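# Place tray level in the jewelry box, bangle untouched

## Task

Put the tray inside the jewelry box, upright, lying flat and supported by the dividers, without moving the bangle from where it is. The tray must stay in place on its own, not because the robot is holding it. At the end, release it and pull the grippers away.

## Robot and tools

Robot: two arms, left_arm and right_arm, each with a two-finger parallel gripper. They share one scene frame with its origin on the table top between the arms. +x points out over the table, +z points up, and left_arm sits on the +y side. The names left and right are arm labels, not sides of a camera image. Base positions: left_arm at (-0.011, +0.313, 0) m, right_arm at (+0.004, -0.265, 0) m. Each base is turned slightly about z.

Gripper frame: the fingers extend along the gripper's +z axis and close along its y axis. The reported end_effector_position is the pinch point between the pads, about 1 cm short of the fingertips.

execute_actions: the argument actions is a list holding zero or one item.
- An empty list only reports the state.
- {"steps": n} is a wait with no new command. n is at most 300 control steps of 1/30 s, counted from the previous result, so your reply time is included.
- {"rows": [...], "steps": k} runs k steps, at most 15 (default 15). One row is applied per step, and the last row repeats if there are fewer rows than steps.
- The optional pictures (true/false) controls whether camera images come back.

Row layout: one row covers both arms and always has 14 numbers, each in [-1, 1]. The first 7 are left_arm: dx, dy, dz, rx, ry, rz, opening. The next 7 are the same for right_arm.
- dx..rz are an offset, not a pose. They are expressed in that gripper's own axes and measured from its pose in the most recent result that showed it. Before any such result, or in later calls of the same reply, they are measured from where the arm is when the action starts.
- Every row is measured from that same reference, not from the row before it.
- Scale: 1.0 equals 0.6 m of translation or 180 degrees of rotation.
- rx, ry, rz form a single rotation vector.
- Opening is absolute, not an offset: +1 is fully open (0.094 m) and -1 is closed.
- All zeros does not mean hold still. It drives the arm back to the reference pose.

move: target is a single 14-number row laid out exactly as above, with the same offset reference. speed is in m/s, from 0.002 to 0.5, default 0.25; rotation is capped at twice that value in rad/s. Both grippers follow straight paths that finish together, lasting 0.5 to 10 s, and anything unfinished is cut off at 10 s. Openings are sent when the move starts. The paths do not avoid objects or the other arm. The result adds a move: line giving the ending, such as done, off_target, moving, held or fault. It also gives the limits that acted: paced means the pose was clipped; held means a safety check blocked some steps, after which the arm may surge faster than speed. Each gripper's distance from its target is also reported.

wait: seconds from 0 to 10. The simulation runs with nothing new sent.
zoom_image: camera is one of cam_high, cam_left_wrist or cam_right_wrist. region is [x0, y0, x1, y1] in pixels, at most 504x504, with the origin at the top-left of that camera's latest image.
read_manual: returns only the URDF licence texts.
finished_scene: scene is the number of the current scene.

Results: the state line shows each gripper's position in metres and its quat_wxyz in the scene frame. Printed positions can be off, more so at long reach. grip_measured is the finger opening on the command scale; the last value in Joint positions is the opening in metres. "pose unreachable" and HELD flag steps that the clearance check altered or blocked. Hand target, when shown, is the pose the controller is currently steering toward. FAULT and OVER-TEMPERATURE FAULT lines mean an arm was stopped. MOTOR HOT appears from 75 °C.

Motion behaviour: each step, the commanded pose is clipped to within 70 mm and 16 degrees of the measured pose, so distant targets need several actions. Check the result and command what remains. When position and orientation conflict, position wins. Arms tend to finish a centimetre or more low and can sag further under repeated zero offsets. To hold an arm steady, send the correction back to its desired pose in the first call of a reply and zeros afterward, aiming higher if it still sits low. The simulation keeps running while you think.

Grasping: to hold something, command an opening below grip_measured. About 0.03 below gives a firm grip; less gives a lighter one. Readings may be off by about 1 mm per gripper. Very thin parts are gripped with less force.

Cameras: cam_high is fixed overhead, and each arm has a wrist camera. All images are 504x504. Calibration data is provided but may be slightly off.

Avoid: dropping the tray, slamming or pushing hard, and fast contacts, because speed and pressing past contact raise force. Do not let the arms collide or press on each other. Do not knock anything off the table, which fails the task. Do not disturb the bangle. Avoid holding loads for long, since motors heat up and can stop or drop an arm. Brief external tugs on held parts or pushes on loose objects can happen. Finish with the tray resting by itself, the grippers open and clear of it.

Each tool is called as a command line: name --argument value for each argument, lists and objects as JSON in quotes; but a table of rows of numbers goes row by row, as --pt "numbers of a row", without its own name.

## Session

execute_actions --actions '[]'

Scene clock: 0.00 s of 4500.00 s.
left_arm: end_effector_position=(+0.5420, +0.2304, +0.1633) grip_measured=+1.000 end_effector_quat_wxyz=(+0.680, -0.368, +0.618, +0.142) | right_arm: end_effector_position=(+0.3387, -0.0590, +0.1196) grip_measured=+1.000 end_effector_quat_wxyz=(-0.020, -0.413, +0.910, -0.031)
Joint positions: left_arm=[-0.266  2.276  1.431  0.751 -1.193 -0.418  0.094] | right_arm=[ 0.439  2.105  1.951 -1.466  0.055 -0.276  0.094]
Joint velocities: left_arm=[ 0.002 -0.002  0.007 -0.066  0.007 -0.081  0.   ] | right_arm=[-0.002  0.002  0.012 -0.037 -0.037  0.037  0.   ]
Hand target (left_arm): +0.542, +0.230, +0.167; +0.680, -0.368, +0.618, +0.144
Hand target (right_arm): +0.340, -0.057, +0.125; -0.011, -0.412, +0.911, -0.028

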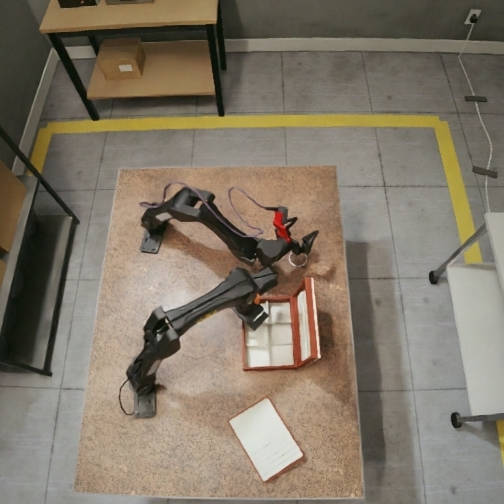

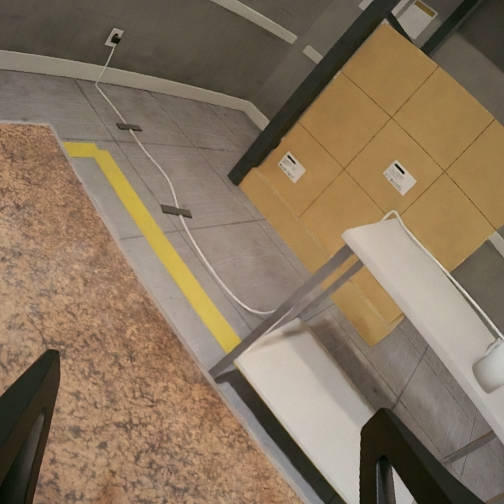

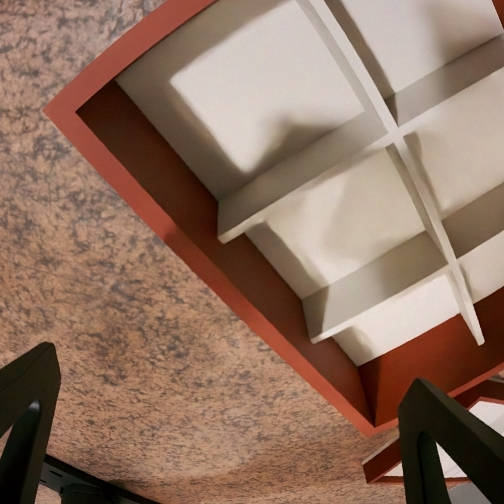

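zoom_image --camera "cam_high" --region '[200, 370, 330, 500]'

zoom_image --camera "cam_high" --region '[210, 240, 350, 380]'

Region (200, 370, 330, 500) of cam_high's 504x504 image, scaled by 3.877, with more detail than that image has.

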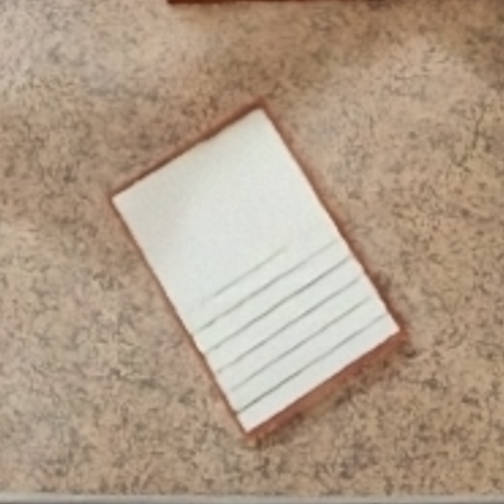

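Region (210, 240, 350, 380) of cam_high's 504x504 image, scaled by 3.600, with more detail than that image has.

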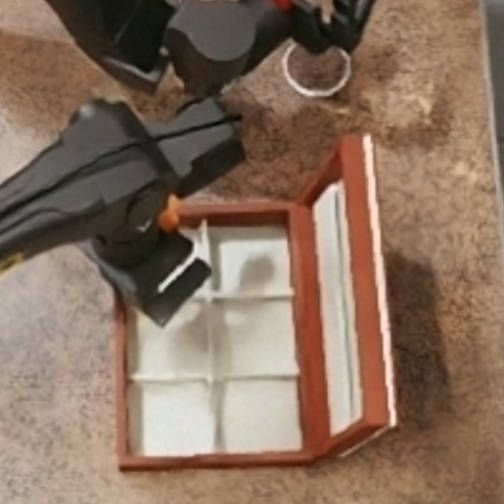

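move --target '[0,0,0,0,0,0,1,0.385,-0.472,-0.134,0,0,0.6,1]' --speed 0.35

Scene clock: 36.80 s of 4500.00 s.
left_arm: end_effector_position=(+0.5420, +0.2304, +0.1633) grip_measured=+1.000 end_effector_quat_wxyz=(+0.680, -0.368, +0.618, +0.142) | right_arm: end_effector_position=(+0.3950, -0.4062, +0.2205) grip_measured=+1.000 end_effector_quat_wxyz=(+0.108, +0.480, +0.871, -0.011)
Joint positions: left_arm=[-0.266  2.276  1.431  0.751 -1.193 -0.418  0.094] | right_arm=[-0.457  2.028  2.23  -1.564  0.06   0.678  0.094]
Joint velocities: left_arm=[ 0.002 -0.002  0.012 -0.007 -0.022  0.066  0.   ] | right_arm=[ 0.002  0.012 -0.002  0.007 -0.022  0.081  0.   ]
Hand target (left_arm): +0.542, +0.230, +0.163; +0.680, -0.368, +0.618, +0.142
Hand target (right_arm): +0.399, -0.411, +0.226; +0.120, +0.487, +0.865, -0.013
Off the commanded pose (left_arm): 0.000 m, 0 deg.
Off the commanded pose (right_arm): 0.010 m, 11 deg.
joint sent to its limit (right arm) — the command would take joint 4 (wrist pitch) past its lower limit, so that joint was sent only as far as its limit.
After step 90, 30.57 s passed at rest.
move: off_target (right_arm)
camera_calibration (this result's frames):
cam_right_wrist: T_world_to_cam=[[-0.757949, -0.651963, -0.0213891, 0.0381665], [-0.626639, 0.718615, 0.301522, 0.513174], [-0.181211, 0.241942, -0.953219, 0.46889], [0, 0, 0, 1]] pos_world=[0.435471, -0.457335, 0.293038]

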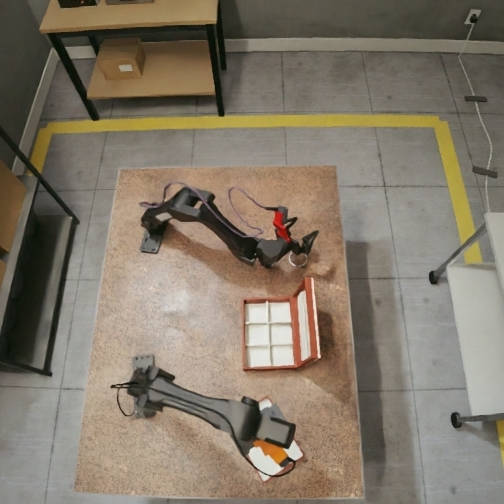

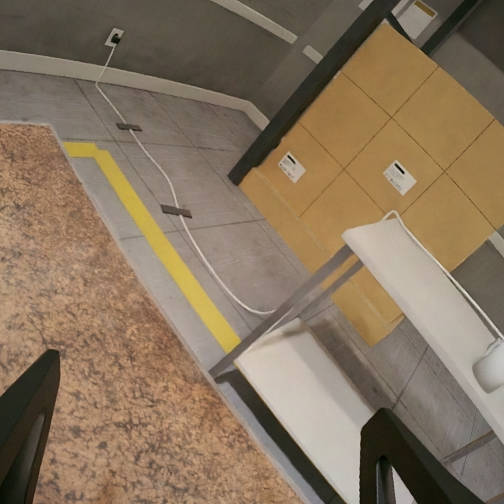

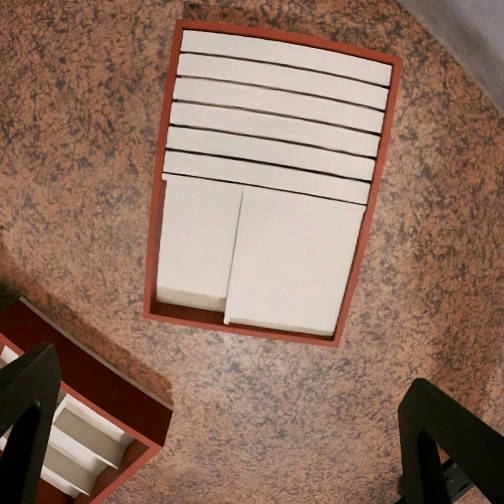

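move --target '[0,0,0,0,0,0,1,0.0425,-0.003,0.245,0.027,0.064,0,-0.3]'

Scene clock: 69.00 s of 4500.00 s.
left_arm: end_effector_position=(+0.5420, +0.2304, +0.1633) grip_measured=+1.000 end_effector_quat_wxyz=(+0.680, -0.368, +0.618, +0.142) | right_arm: end_effector_position=(+0.4064, -0.3987, +0.0702) grip_measured=-0.298 end_effector_quat_wxyz=(-0.007, +0.480, +0.877, -0.002)
Joint positions: left_arm=[-0.266  2.276  1.431  0.751 -1.193 -0.418  0.094] | right_arm=[-0.457  2.204  1.913 -1.295  0.001  0.68   0.033]
Joint velocities: left_arm=[-0.012  0.007 -0.007  0.007 -0.007  0.11   0.   ] | right_arm=[ 0.002 -0.007  0.002  0.022 -0.037 -0.095 -0.   ]
Hand target (left_arm): +0.542, +0.230, +0.163; +0.680, -0.368, +0.618, +0.142
Hand target (right_arm): +0.406, -0.405, +0.072; -0.001, +0.483, +0.876, +0.001
Off the commanded pose (left_arm): 0.000 m, 0 deg.
Off the commanded pose (right_arm): 0.005 m, 1 deg.
After step 90, 28.03 s passed at rest.
move: done
camera_calibration (this result's frames):
cam_right_wrist: T_world_to_cam=[[-0.753205, -0.656494, 0.0412154, 0.0402782], [-0.551529, 0.664439, 0.504318, 0.49389], [-0.358467, 0.357123, -0.862534, 0.437418], [0, 0, 0, 1]] pos_world=[0.459532, -0.45793, 0.126551]

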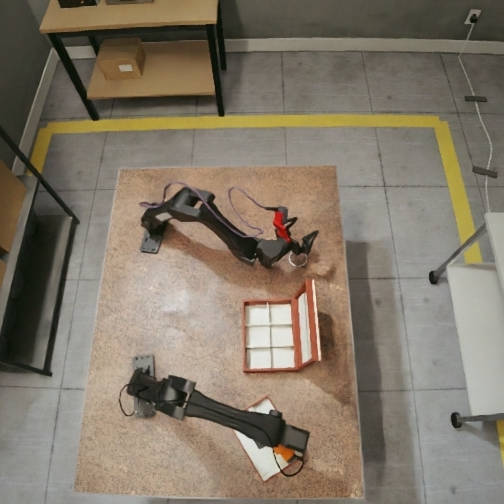

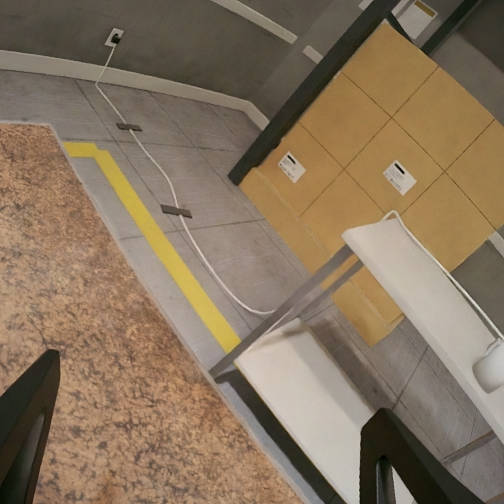

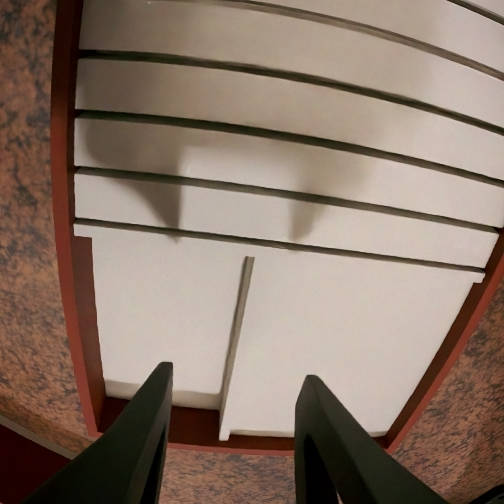

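move --target '[0,0,0,0,0,0,1,0,0,0.08,0,0,0,-0.5]' --speed 0.1

Scene clock: 78.57 s of 4500.00 s.
left_arm: end_effector_position=(+0.5420, +0.2304, +0.1633) grip_measured=+1.000 end_effector_quat_wxyz=(+0.680, -0.368, +0.618, +0.142) | right_arm: end_effector_position=(+0.4081, -0.3993, +0.0291) grip_measured=-0.498 end_effector_quat_wxyz=(-0.002, +0.480, +0.877, -0.001)
Joint positions: left_arm=[-0.266  2.276  1.431  0.751 -1.193 -0.418  0.094] | right_arm=[-0.457  2.223  1.78  -1.131  0.001  0.68   0.024]
Joint velocities: left_arm=[ 0.007 -0.012  0.007 -0.081  0.037 -0.051  0.   ] | right_arm=[-0.012 -0.007 -0.002 -0.022  0.022 -0.051  0.   ]
Hand target (left_arm): +0.542, +0.230, +0.163; +0.680, -0.368, +0.618, +0.142
Hand target (right_arm): +0.405, -0.399, +0.022; -0.007, +0.480, +0.877, -0.002
Off the commanded pose (left_arm): 0.000 m, 0 deg.
Off the commanded pose (right_arm): 0.007 m, 1 deg.
After step 90, 5.53 s passed at rest.
move: done
camera_calibration (this result's frames):
cam_right_wrist: T_world_to_cam=[[-0.753608, -0.656359, 0.0356103, 0.0432867], [-0.556778, 0.666192, 0.496171, 0.519019], [-0.34939, 0.354092, -0.867494, 0.398093], [0, 0, 0, 1]] pos_world=[0.460689, -0.458316, 0.0862791]

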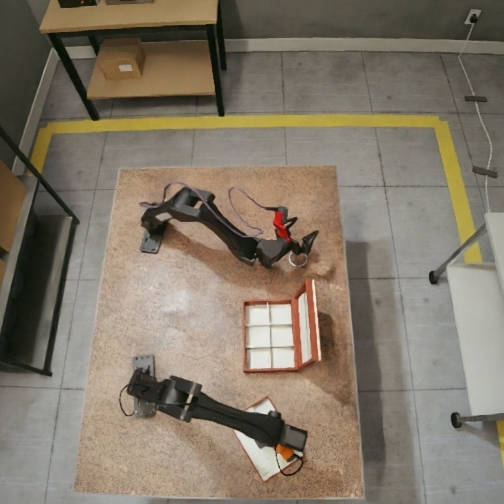

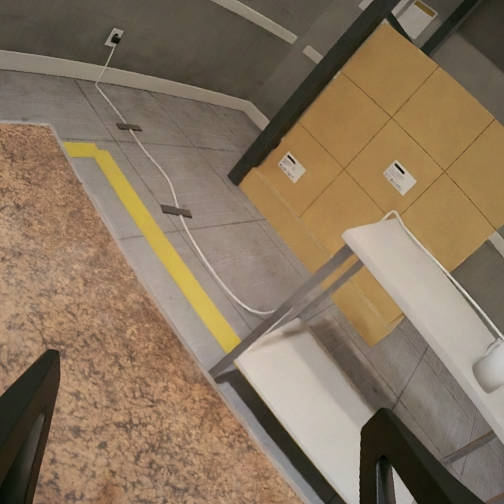

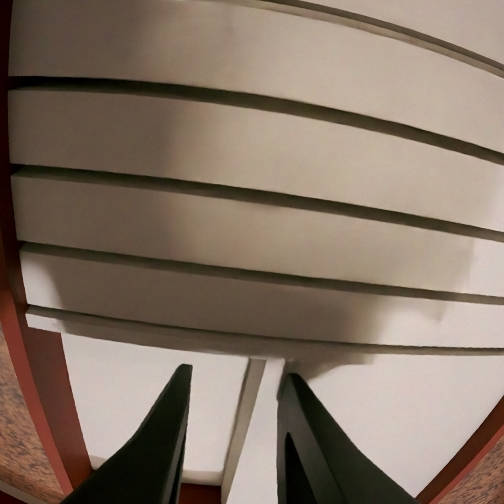

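move --target '[0,0,0,0,0,0,1,0.015,-0.005,0.02,0,0,0,-0.5]' --speed 0.05

Scene clock: 82.10 s of 4500.00 s.
left_arm: end_effector_position=(+0.5420, +0.2304, +0.1633) grip_measured=+1.000 end_effector_quat_wxyz=(+0.680, -0.368, +0.618, +0.142) | right_arm: end_effector_position=(+0.4086, -0.3995, +0.0280) grip_measured=-0.498 end_effector_quat_wxyz=(+0.012, +0.480, +0.877, +0.002)
Joint positions: left_arm=[-0.266  2.276  1.431  0.751 -1.193 -0.418  0.094] | right_arm=[-0.457  2.198  1.734 -1.082  0.001  0.68   0.024]
Joint velocities: left_arm=[-0.007 -0.012 -0.022 -0.022  0.007 -0.066  0.   ] | right_arm=[-0.007 -0.007  0.012  0.022  0.007  0.095  0.   ]
Hand target (left_arm): +0.542, +0.230, +0.163; +0.680, -0.368, +0.618, +0.142
Hand target (right_arm): +0.401, -0.393, +0.017; -0.002, +0.480, +0.877, -0.001
Off the commanded pose (left_arm): 0.000 m, 0 deg.
Off the commanded pose (right_arm): 0.015 m, 2 deg.
move: off_target (right_arm)
camera_calibration (this result's frames):
cam_right_wrist: T_world_to_cam=[[-0.75437, -0.656105, 0.0212897, 0.0444273], [-0.569782, 0.670535, 0.475111, 0.527639], [-0.325998, 0.346279, -0.879668, 0.385018], [0, 0, 0, 1]] pos_world=[0.459669, -0.457975, 0.087055]

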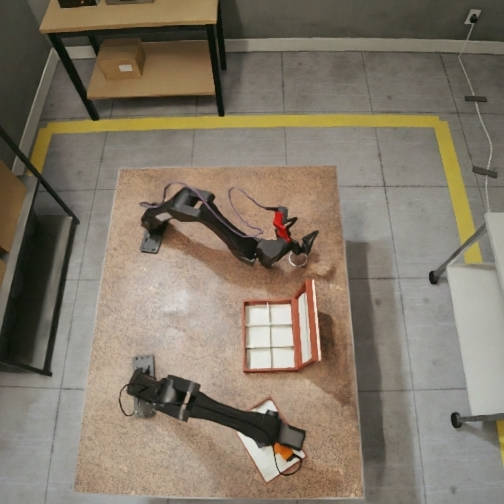

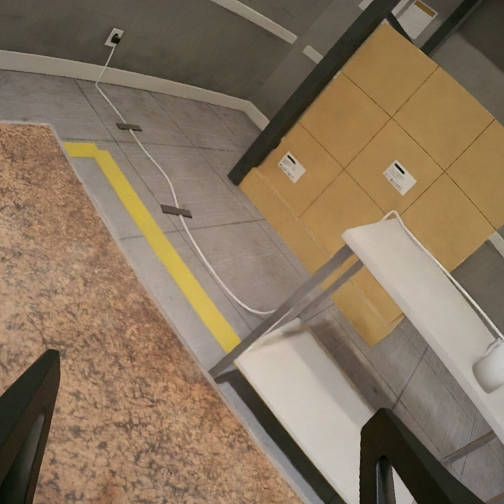

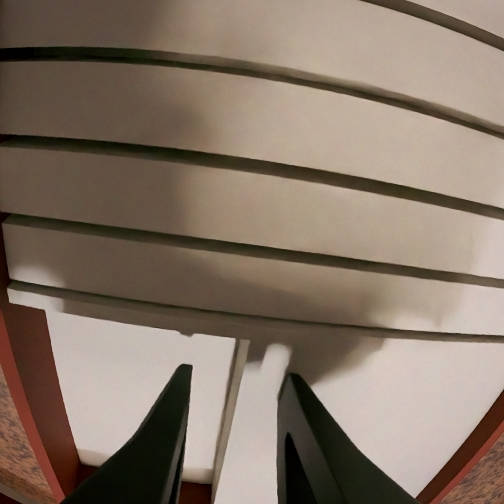

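move --target '[0,0,0,0,0,0,1,0,0,-0.003,0,0,0,-1]' --speed 0.05

move --target '[0,0,0,0,0,0,1,0,0,-0.15,0,0,0,-1]' --speed 0.1

Scene clock: 88.10 s of 4500.00 s.
left_arm: end_effector_position=(+0.5420, +0.2304, +0.1633) grip_measured=+1.000 end_effector_quat_wxyz=(+0.680, -0.368, +0.618, +0.142) | right_arm: end_effector_position=(+0.4066, -0.4002, +0.0279) grip_measured=-0.970 end_effector_quat_wxyz=(+0.009, +0.481, +0.877, -0.002)
Joint positions: left_arm=[-0.266  2.276  1.431  0.751 -1.193 -0.418  0.094] | right_arm=[-0.458  2.198  1.733 -1.089  0.007  0.68   0.001]
Joint velocities: left_arm=[-0.007 -0.022  0.007 -0.051 -0.022  0.066  0.   ] | right_arm=[-0.007  0.012 -0.002  0.022 -0.037  0.037  0.001]
Hand target (left_arm): +0.542, +0.230, +0.163; +0.680, -0.368, +0.618, +0.142
Hand target (right_arm): +0.409, -0.399, +0.030; +0.012, +0.480, +0.877, +0.002
Off the commanded pose (left_arm): 0.000 m, 0 deg.
Off the commanded pose (right_arm): 0.003 m, 1 deg.
After step 90, 2.30 s passed at rest.
move: done
camera_calibration (this result's frames):
cam_right_wrist: T_world_to_cam=[[-0.754739, -0.655307, 0.0306802, 0.0425664], [-0.565037, 0.673111, 0.477131, 0.526073], [-0.333319, 0.342774, -0.878296, 0.386032], [0, 0, 0, 1]] pos_world=[0.458049, -0.458534, 0.0867389]

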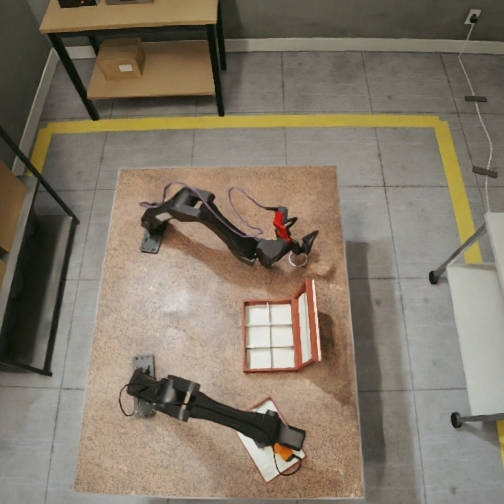

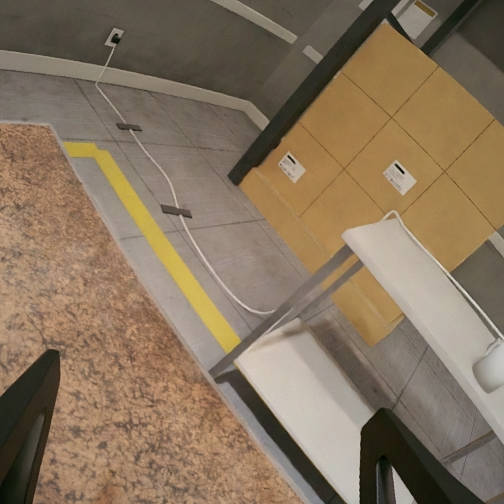

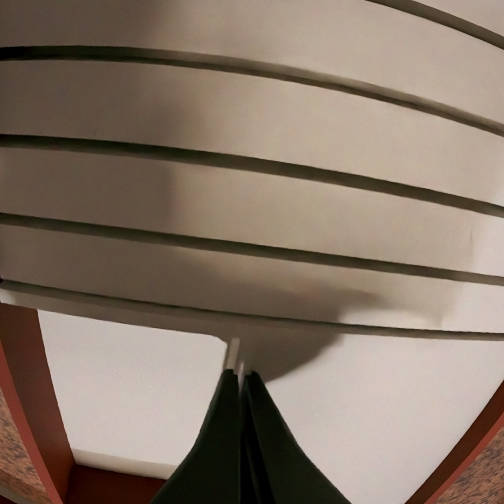

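Scene clock: 89.63 s of 4500.00 s.
left_arm: end_effector_position=(+0.5420, +0.2304, +0.1633) grip_measured=+1.000 end_effector_quat_wxyz=(+0.680, -0.368, +0.618, +0.142) | right_arm: end_effector_position=(+0.3977, -0.3966, +0.0946) grip_measured=-0.970 end_effector_quat_wxyz=(-0.022, +0.480, +0.877, -0.006)
Joint positions: left_arm=[-0.266  2.276  1.431  0.751 -1.193 -0.418  0.094] | right_arm=[-0.458  2.198  1.999 -1.417  0.004  0.68   0.001]
Joint velocities: left_arm=[-0.012  0.002 -0.012 -0.066 -0.022  0.051  0.   ] | right_arm=[ 0.002 -0.017 -0.027 -0.037  0.066 -0.022  0.   ]
Hand target (left_arm): +0.542, +0.230, +0.163; +0.680, -0.368, +0.618, +0.142
Hand target (right_arm): +0.405, -0.398, +0.118; +0.010, +0.481, +0.877, -0.002
Off the commanded pose (left_arm): 0.000 m, 0 deg.
Off the commanded pose (right_arm): 0.025 m, 4 deg.
move: off_target (right_arm)
camera_calibration (this result's frames):
cam_right_wrist: T_world_to_cam=[[-0.752142, -0.656328, 0.0592891, 0.0321146], [-0.535686, 0.66132, 0.525068, 0.465894], [-0.383826, 0.363165, -0.848993, 0.465833], [0, 0, 0, 1]] pos_world=[0.452526, -0.456201, 0.148958]

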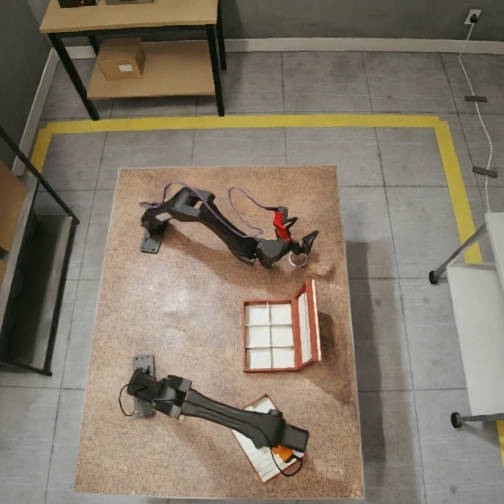

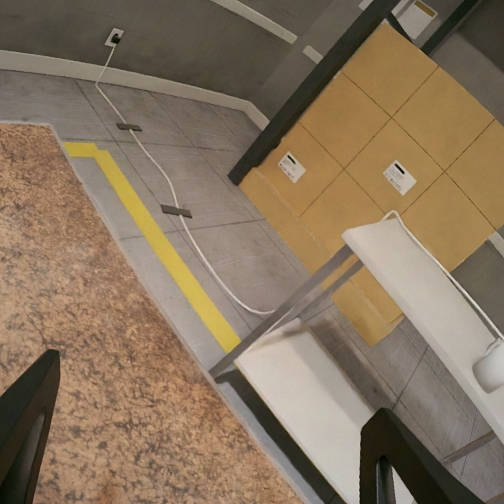

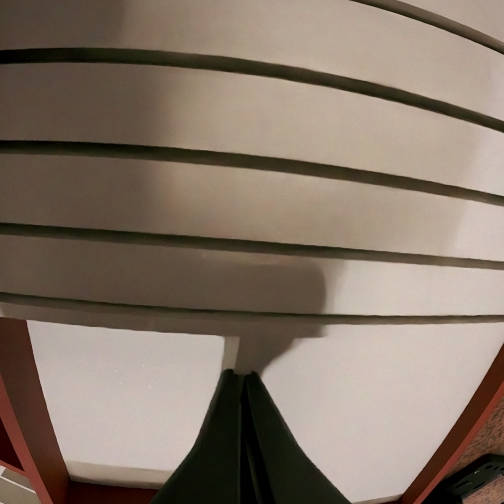

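move --target '[0,0,0,0,0,0,1,-0.01,0.01,-0.08,0,0.015,0,-1]' --speed 0.1

zoom_image --camera "cam_high" --region '[225, 275, 335, 385]'

Scene clock: 95.37 s of 4500.00 s.
left_arm: end_effector_position=(+0.5420, +0.2304, +0.1633) grip_measured=+1.000 end_effector_quat_wxyz=(+0.680, -0.368, +0.618, +0.142) | right_arm: end_effector_position=(+0.4039, -0.3929, +0.1175) grip_measured=-0.970 end_effector_quat_wxyz=(-0.031, +0.481, +0.876, +0.008)
Joint positions: left_arm=[-0.266  2.276  1.431  0.751 -1.193 -0.418  0.094] | right_arm=[-0.458  2.251  2.177 -1.555 -0.027  0.68   0.001]
Joint velocities: left_arm=[ 0.012  0.002 -0.007 -0.022 -0.051  0.007  0.   ] | right_arm=[ 0.002  0.017  0.002  0.007 -0.022  0.007 -0.001]
Hand target (left_arm): +0.542, +0.230, +0.163; +0.680, -0.368, +0.618, +0.142
Hand target (right_arm): +0.407, -0.398, +0.142; +0.001, +0.481, +0.876, +0.013
Off the commanded pose (left_arm): 0.000 m, 0 deg.
Off the commanded pose (right_arm): 0.026 m, 1 deg.
joint sent to its limit (right arm) — the command would take joint 4 (wrist pitch) past its lower limit, so that joint was sent only as far as its limit.
After step 90, 1.87 s passed at rest.
move: off_target (right_arm)
camera_calibration (this result's frames):
cam_right_wrist: T_world_to_cam=[[-0.753033, -0.656779, 0.0397847, 0.0402511], [-0.533045, 0.644379, 0.548305, 0.44423], [-0.385751, 0.391685, -0.835332, 0.496692], [0, 0, 0, 1]] pos_world=[0.458705, -0.454364, 0.169727]

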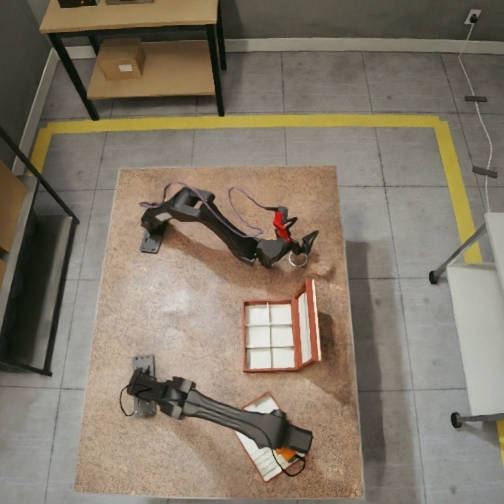

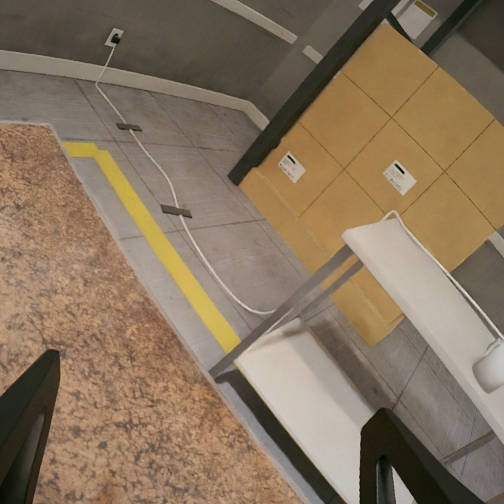

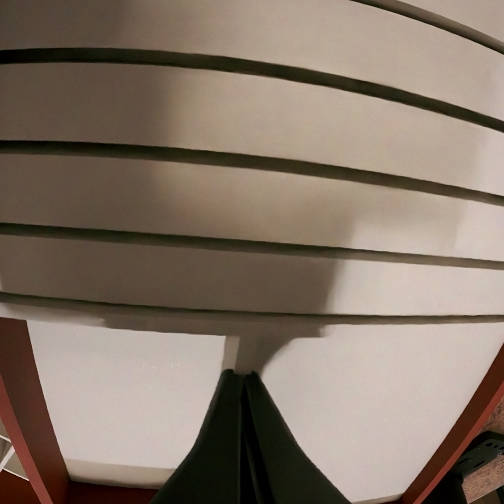

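Region (225, 275, 335, 385) of cam_high's 504x504 image, scaled by 4.582, with more detail than that image has.

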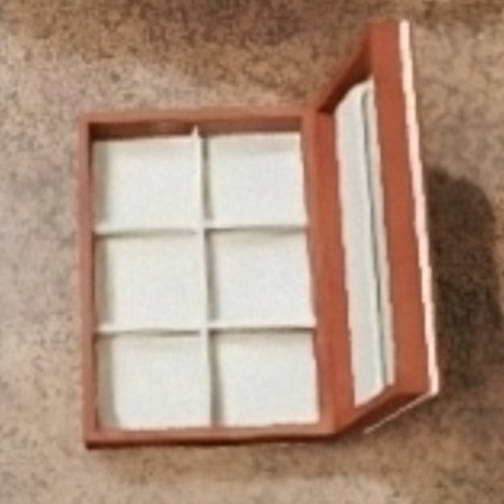

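move --target '[0,0,0,0,0,0,1,0,0.015,-0.04,-0.005,-0.04,0.178,-1]' --speed 0.15

Scene clock: 113.93 s of 4500.00 s.
left_arm: end_effector_position=(+0.5420, +0.2304, +0.1633) grip_measured=+1.000 end_effector_quat_wxyz=(+0.680, -0.368, +0.618, +0.142) | right_arm: end_effector_position=(+0.4093, -0.3885, +0.1174) grip_measured=-0.970 end_effector_quat_wxyz=(-0.009, +0.703, +0.711, -0.028)
Joint positions: left_arm=[-0.266  2.276  1.431  0.751 -1.193 -0.418  0.094] | right_arm=[-0.415  2.251  2.177 -1.539  0.041  1.28   0.001]
Joint velocities: left_arm=[-0.002  0.002  0.007 -0.022 -0.022  0.022  0.   ] | right_arm=[-0.022  0.002  0.007 -0.022 -0.007  0.022  0.   ]
Hand target (left_arm): +0.542, +0.230, +0.163; +0.680, -0.368, +0.618, +0.142
Hand target (right_arm): +0.412, -0.389, +0.141; +0.025, +0.703, +0.710, -0.024
Off the commanded pose (left_arm): 0.000 m, 0 deg.
Off the commanded pose (right_arm): 0.024 m, 4 deg.
After step 90, 13.17 s passed at rest.
move: off_target (right_arm)
camera_calibration (this result's frames):
cam_right_wrist: T_world_to_cam=[[-0.98359, -0.156784, 0.08927, 0.330051], [-0.0961655, 0.874246, 0.475863, 0.363336], [-0.152652, 0.45947, -0.874977, 0.432544], [0, 0, 0, 1]] pos_world=[0.425604, -0.464639, 0.176104]

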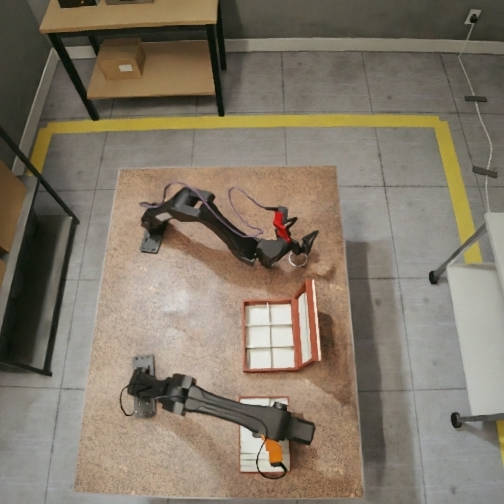

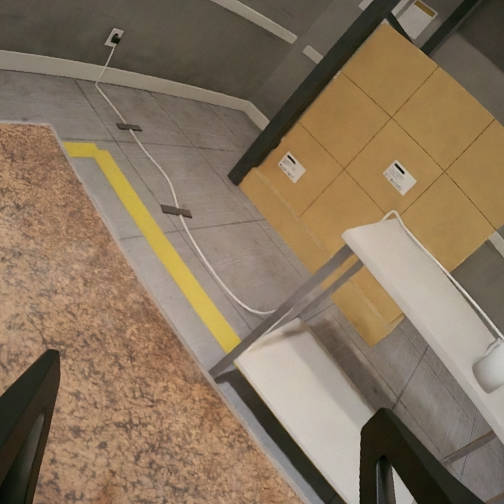

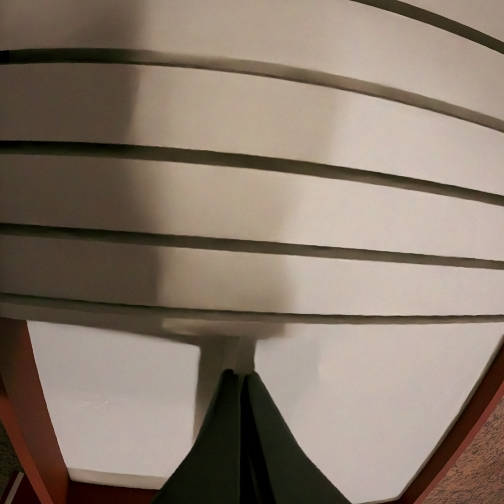

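move --target '[0,0,0,0,0,0,1,0.03,0.01,-0.075,-0.05,0,0,-1]' --speed 0.15

Scene clock: 121.00 s of 4500.00 s.
left_arm: end_effector_position=(+0.5420, +0.2304, +0.1633) grip_measured=+1.000 end_effector_quat_wxyz=(+0.680, -0.368, +0.618, +0.142) | right_arm: end_effector_position=(+0.4181, -0.3716, +0.1550) grip_measured=-0.970 end_effector_quat_wxyz=(+0.036, +0.701, +0.712, +0.025)
Joint positions: left_arm=[-0.266  2.276  1.431  0.751 -1.193 -0.418  0.094] | right_arm=[-0.392  2.138  2.143 -1.489 -0.007  1.299  0.001]
Joint velocities: left_arm=[ 0.017 -0.007  0.007 -0.007 -0.007 -0.022  0.   ] | right_arm=[-0.007 -0.007 -0.012  0.007  0.007  0.022 -0.   ]
Hand target (left_arm): +0.542, +0.230, +0.163; +0.680, -0.368, +0.618, +0.142
Hand target (right_arm): +0.417, -0.369, +0.161; +0.046, +0.701, +0.711, +0.027
Off the commanded pose (left_arm): 0.000 m, 0 deg.
Off the commanded pose (right_arm): 0.007 m, 1 deg.
After step 90, 3.17 s passed at rest.
move: done
camera_calibration (this result's frames):
cam_right_wrist: T_world_to_cam=[[-0.985478, -0.16253, -0.0491669, 0.358093], [-0.16649, 0.86793, 0.467951, 0.359846], [-0.0333828, 0.469342, -0.882385, 0.413994], [0, 0, 0, 1]] pos_world=[0.426624, -0.448425, 0.214518]

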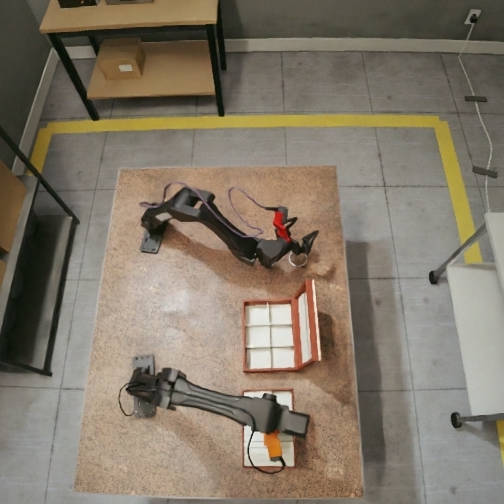

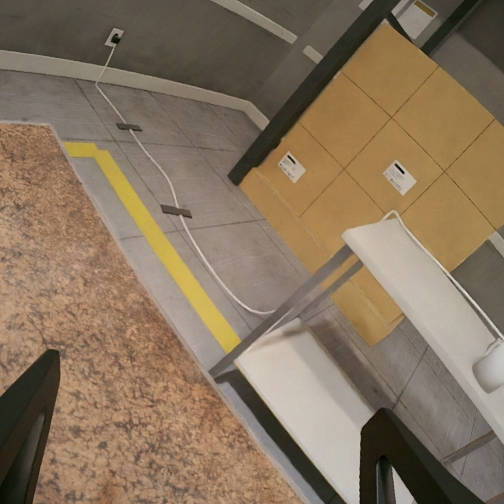

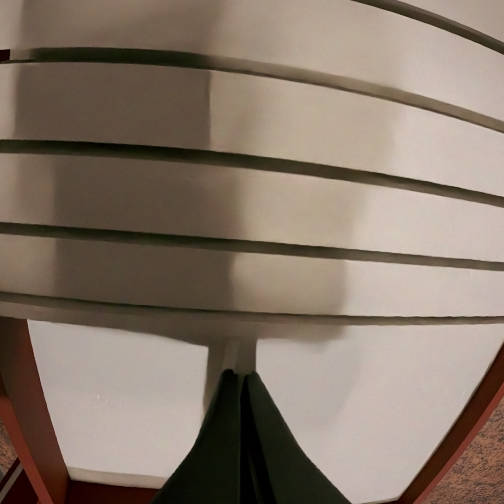

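move --target '[0,0,0,0,0,0,1,0.49,0.02,0.02,0.015,0,0,-1]' --speed 0.15

zoom_image --camera "cam_high" --region '[215, 265, 335, 385]'

Scene clock: 129.67 s of 4500.00 s.
left_arm: end_effector_position=(+0.5420, +0.2304, +0.1633) grip_measured=+1.000 end_effector_quat_wxyz=(+0.680, -0.368, +0.618, +0.142) | right_arm: end_effector_position=(+0.4239, -0.0757, +0.1261) grip_measured=-0.970 end_effector_quat_wxyz=(+0.015, +0.696, +0.717, +0.023)
Joint positions: left_arm=[-0.266  2.276  1.431  0.751 -1.193 -0.418  0.094] | right_arm=[ 0.291  2.345  2.373 -1.545  0.012  1.967  0.001]
Joint velocities: left_arm=[ 0.002  0.002  0.007 -0.022  0.007  0.007  0.   ] | right_arm=[ 0.007  0.017  0.012  0.007 -0.007  0.095  0.001]
Hand target (left_arm): +0.542, +0.230, +0.163; +0.680, -0.368, +0.618, +0.142
Hand target (right_arm): +0.428, -0.079, +0.136; +0.028, +0.701, +0.712, +0.029
Off the commanded pose (left_arm): 0.000 m, 0 deg.
Off the commanded pose (right_arm): 0.014 m, 2 deg.
joint sent to its limit (right arm) — the command would take joint 4 (wrist pitch) past its lower limit, so that joint was sent only as far as its limit.
After step 90, 3.23 s passed at rest.
move: off_target (right_arm)
camera_calibration (this result's frames):
cam_right_wrist: T_world_to_cam=[[-0.984121, -0.176141, -0.0218956, 0.405446], [-0.163695, 0.852971, 0.495625, 0.111711], [-0.0686237, 0.491339, -0.868261, 0.264617], [0, 0, 0, 1]] pos_world=[0.435453, -0.153887, 0.183267]

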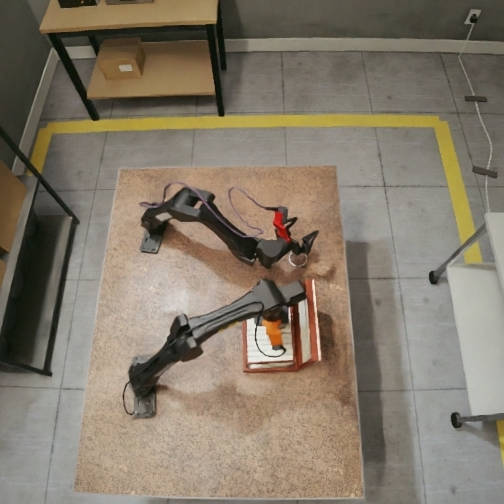

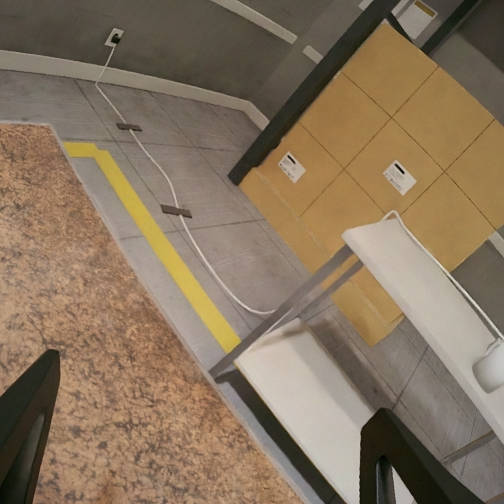

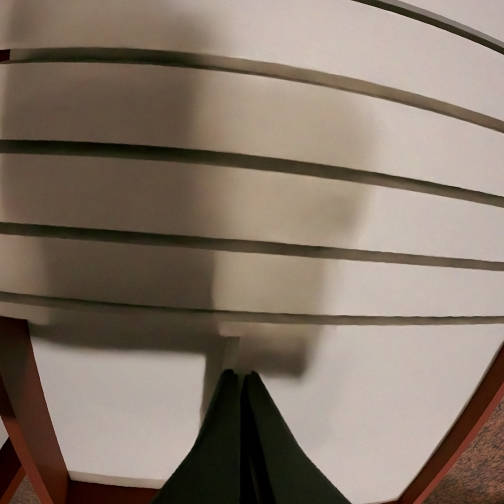

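Region (215, 265, 335, 385) of cam_high's 504x504 image, scaled by 4.200, with more detail than that image has.

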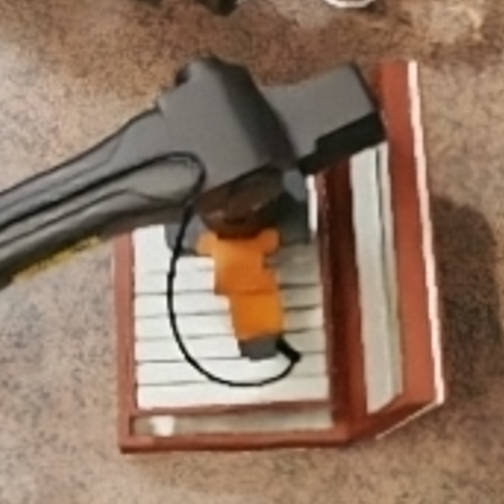

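move --target '[0,0,0,0,0,0,1,-0.008,0.005,0.035,0.005,0,0.004,-1]' --speed 0.04

zoom_image --camera "cam_high" --region '[215, 265, 335, 385]'

Scene clock: 142.90 s of 4500.00 s.
left_arm: end_effector_position=(+0.5420, +0.2304, +0.1633) grip_measured=+1.000 end_effector_quat_wxyz=(+0.680, -0.368, +0.618, +0.142) | right_arm: end_effector_position=(+0.4275, -0.0718, +0.1114) grip_measured=-0.970 end_effector_quat_wxyz=(+0.011, +0.697, +0.716, +0.028)
Joint positions: left_arm=[-0.266  2.276  1.431  0.751 -1.193 -0.418  0.094] | right_arm=[ 0.291  2.345  2.313 -1.479 -0.     1.969  0.001]
Joint velocities: left_arm=[-0.012 -0.027  0.012 -0.007  0.051  0.081  0.   ] | right_arm=[-0.007 -0.012 -0.012 -0.081 -0.081 -0.037 -0.001]
Hand target (left_arm): +0.542, +0.230, +0.163; +0.680, -0.368, +0.618, +0.142
Hand target (right_arm): +0.428, -0.080, +0.105; +0.009, +0.701, +0.713, +0.017
Off the commanded pose (left_arm): 0.000 m, 0 deg.
Off the commanded pose (right_arm): 0.010 m, 1 deg.
After step 90, 9.33 s passed at rest.
move: done
camera_calibration (this result's frames):
cam_right_wrist: T_world_to_cam=[[-0.984472, -0.173874, -0.024129, 0.409925], [-0.161967, 0.846729, 0.50677, 0.113796], [-0.0676836, 0.502809, -0.861743, 0.249847], [0, 0, 0, 1]] pos_world=[0.438902, -0.150704, 0.167527]

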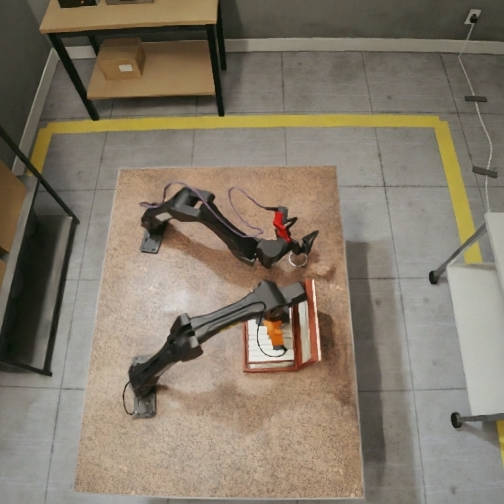

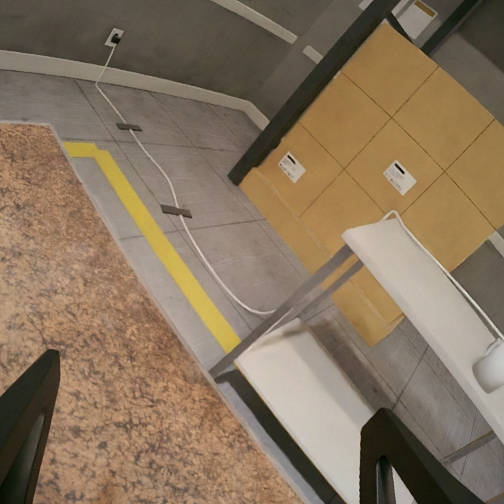

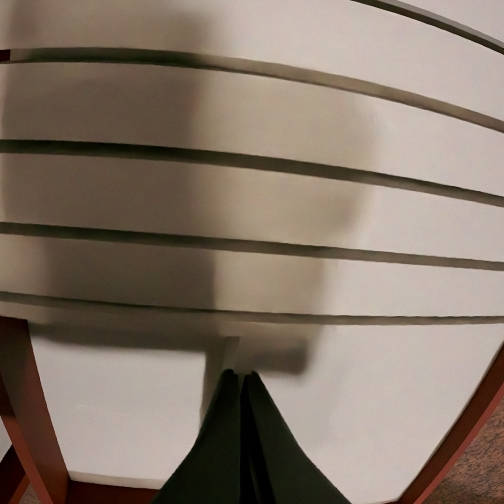

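Region (215, 265, 335, 385) of cam_high's 504x504 image, scaled by 4.200, with more detail than that image has.

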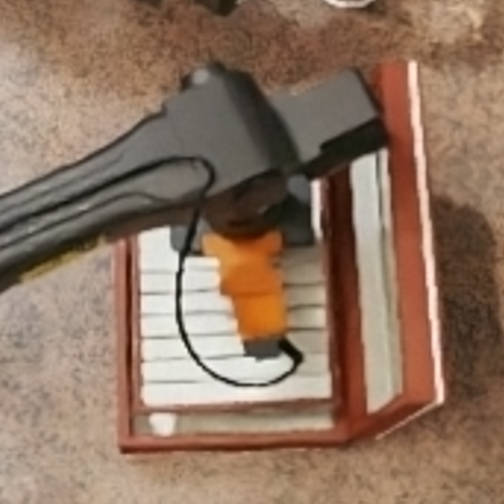

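move --target '[0,0,0,0,0,0,1,-0.03,0,0.008,0.008,0,0.004,-1]' --speed 0.04

zoom_image --camera "cam_high" --region '[215, 265, 335, 385]'

Scene clock: 148.40 s of 4500.00 s.
left_arm: end_effector_position=(+0.5420, +0.2304, +0.1633) grip_measured=+1.000 end_effector_quat_wxyz=(+0.680, -0.368, +0.618, +0.142) | right_arm: end_effector_position=(+0.4299, -0.0849, +0.1055) grip_measured=-0.970 end_effector_quat_wxyz=(+0.001, +0.703, +0.711, +0.022)
Joint positions: left_arm=[-0.266  2.276  1.431  0.751 -1.193 -0.418  0.094] | right_arm=[ 0.257  2.345  2.29  -1.473 -0.016  1.952  0.001]
Joint velocities: left_arm=[ 0.007 -0.007 -0.017 -0.037  0.007  0.066  0.   ] | right_arm=[-0.002 -0.002 -0.032 -0.022 -0.007 -0.051  0.   ]
Hand target (left_arm): +0.542, +0.230, +0.163; +0.680, -0.368, +0.618, +0.142
Hand target (right_arm): +0.428, -0.090, +0.106; +0.001, +0.702, +0.712, +0.019
Off the commanded pose (left_arm): 0.000 m, 0 deg.
Off the commanded pose (right_arm): 0.005 m, 0 deg.
After step 90, 1.70 s passed at rest.
move: done
camera_calibration (this result's frames):
cam_right_wrist: T_world_to_cam=[[-0.987372, -0.158367, -0.00407405, 0.410285], [-0.137759, 0.845621, 0.515701, 0.116857], [-0.0782247, 0.50975, -0.856759, 0.256072], [0, 0, 0, 1]] pos_world=[0.441233, -0.164374, 0.1608]

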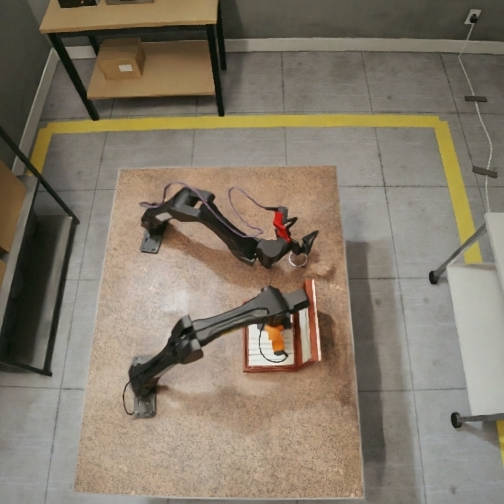

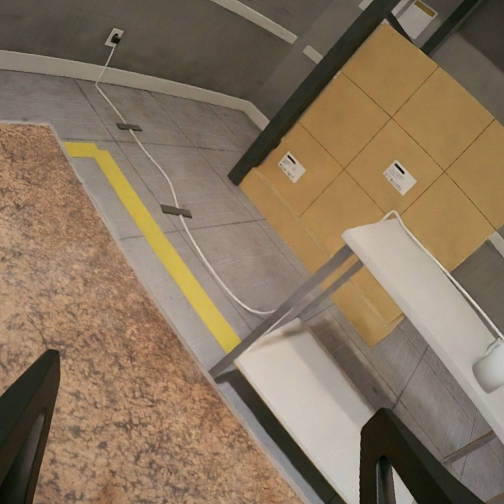

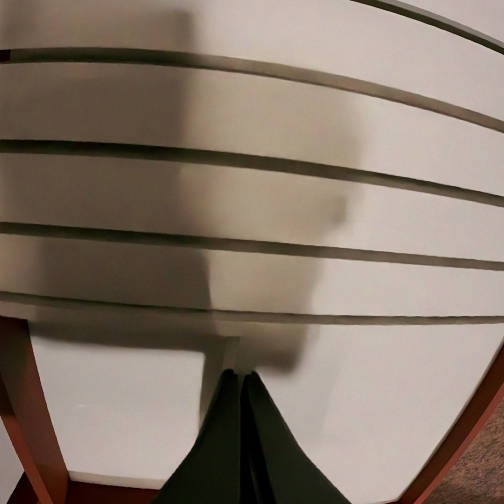

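Region (215, 265, 335, 385) of cam_high's 504x504 image, scaled by 4.200, with more detail than that image has.

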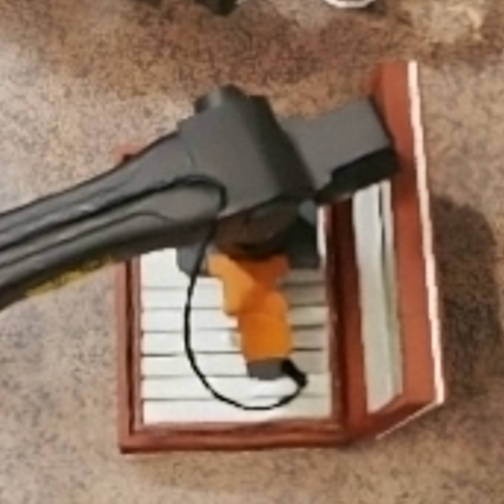

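move --target '[0,0,0,0,0,0,1,0.008,-0.003,0.04,0.005,0,0,-1]' --speed 0.03

zoom_image --camera "cam_high" --region '[215, 265, 335, 385]'

Scene clock: 154.07 s of 4500.00 s.
left_arm: end_effector_position=(+0.5420, +0.2304, +0.1633) grip_measured=+1.000 end_effector_quat_wxyz=(+0.680, -0.368, +0.618, +0.142) | right_arm: end_effector_position=(+0.4333, -0.0818, +0.0892) grip_measured=-0.970 end_effector_quat_wxyz=(-0.002, +0.703, +0.711, +0.028)
Joint positions: left_arm=[-0.266  2.276  1.431  0.751 -1.193 -0.418  0.094] | right_arm=[ 0.257  2.345  2.224 -1.4   -0.025  1.952  0.001]
Joint velocities: left_arm=[ 0.002 -0.017 -0.032 -0.022  0.007  0.037  0.   ] | right_arm=[ 0.007 -0.007  0.012  0.007 -0.022  0.022  0.   ]
Hand target (left_arm): +0.542, +0.230, +0.163; +0.680, -0.368, +0.618, +0.142
Hand target (right_arm): +0.429, -0.080, +0.082; -0.005, +0.703, +0.711, +0.017
Off the commanded pose (left_arm): 0.000 m, 0 deg.
Off the commanded pose (right_arm): 0.009 m, 1 deg.
After step 90, 1.60 s passed at rest.
move: done
camera_calibration (this result's frames):
cam_right_wrist: T_world_to_cam=[[-0.987344, -0.158314, -0.00946442, 0.414608], [-0.139697, 0.839883, 0.524482, 0.122656], [-0.0750837, 0.519166, -0.851369, 0.239765], [0, 0, 0, 1]] pos_world=[0.444498, -0.161856, 0.143722]

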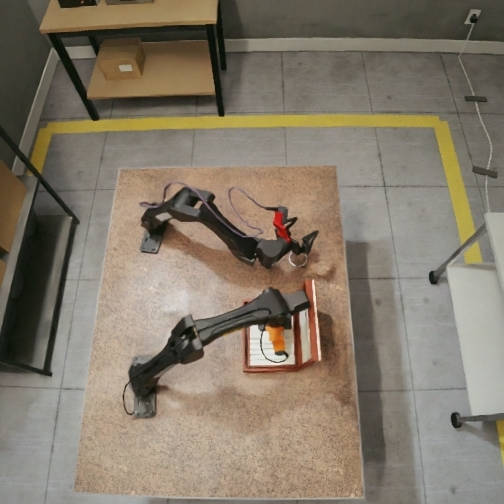

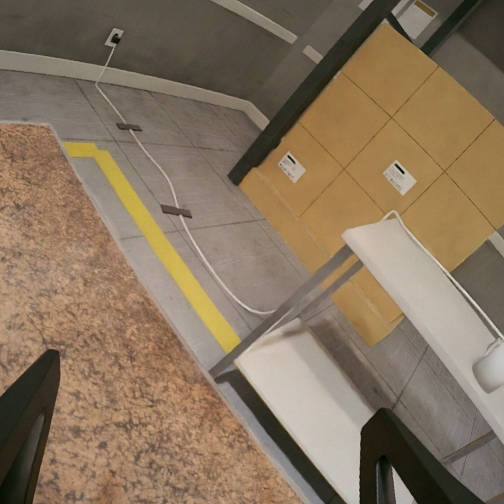

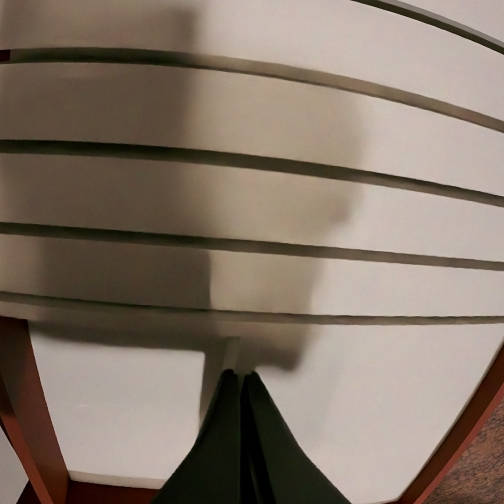

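Region (215, 265, 335, 385) of cam_high's 504x504 image, scaled by 4.200, with more detail than that image has.

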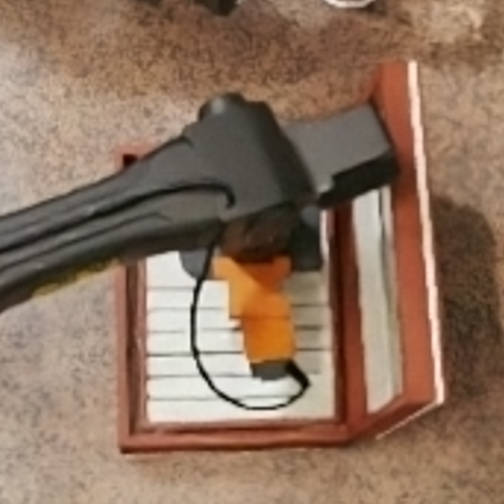

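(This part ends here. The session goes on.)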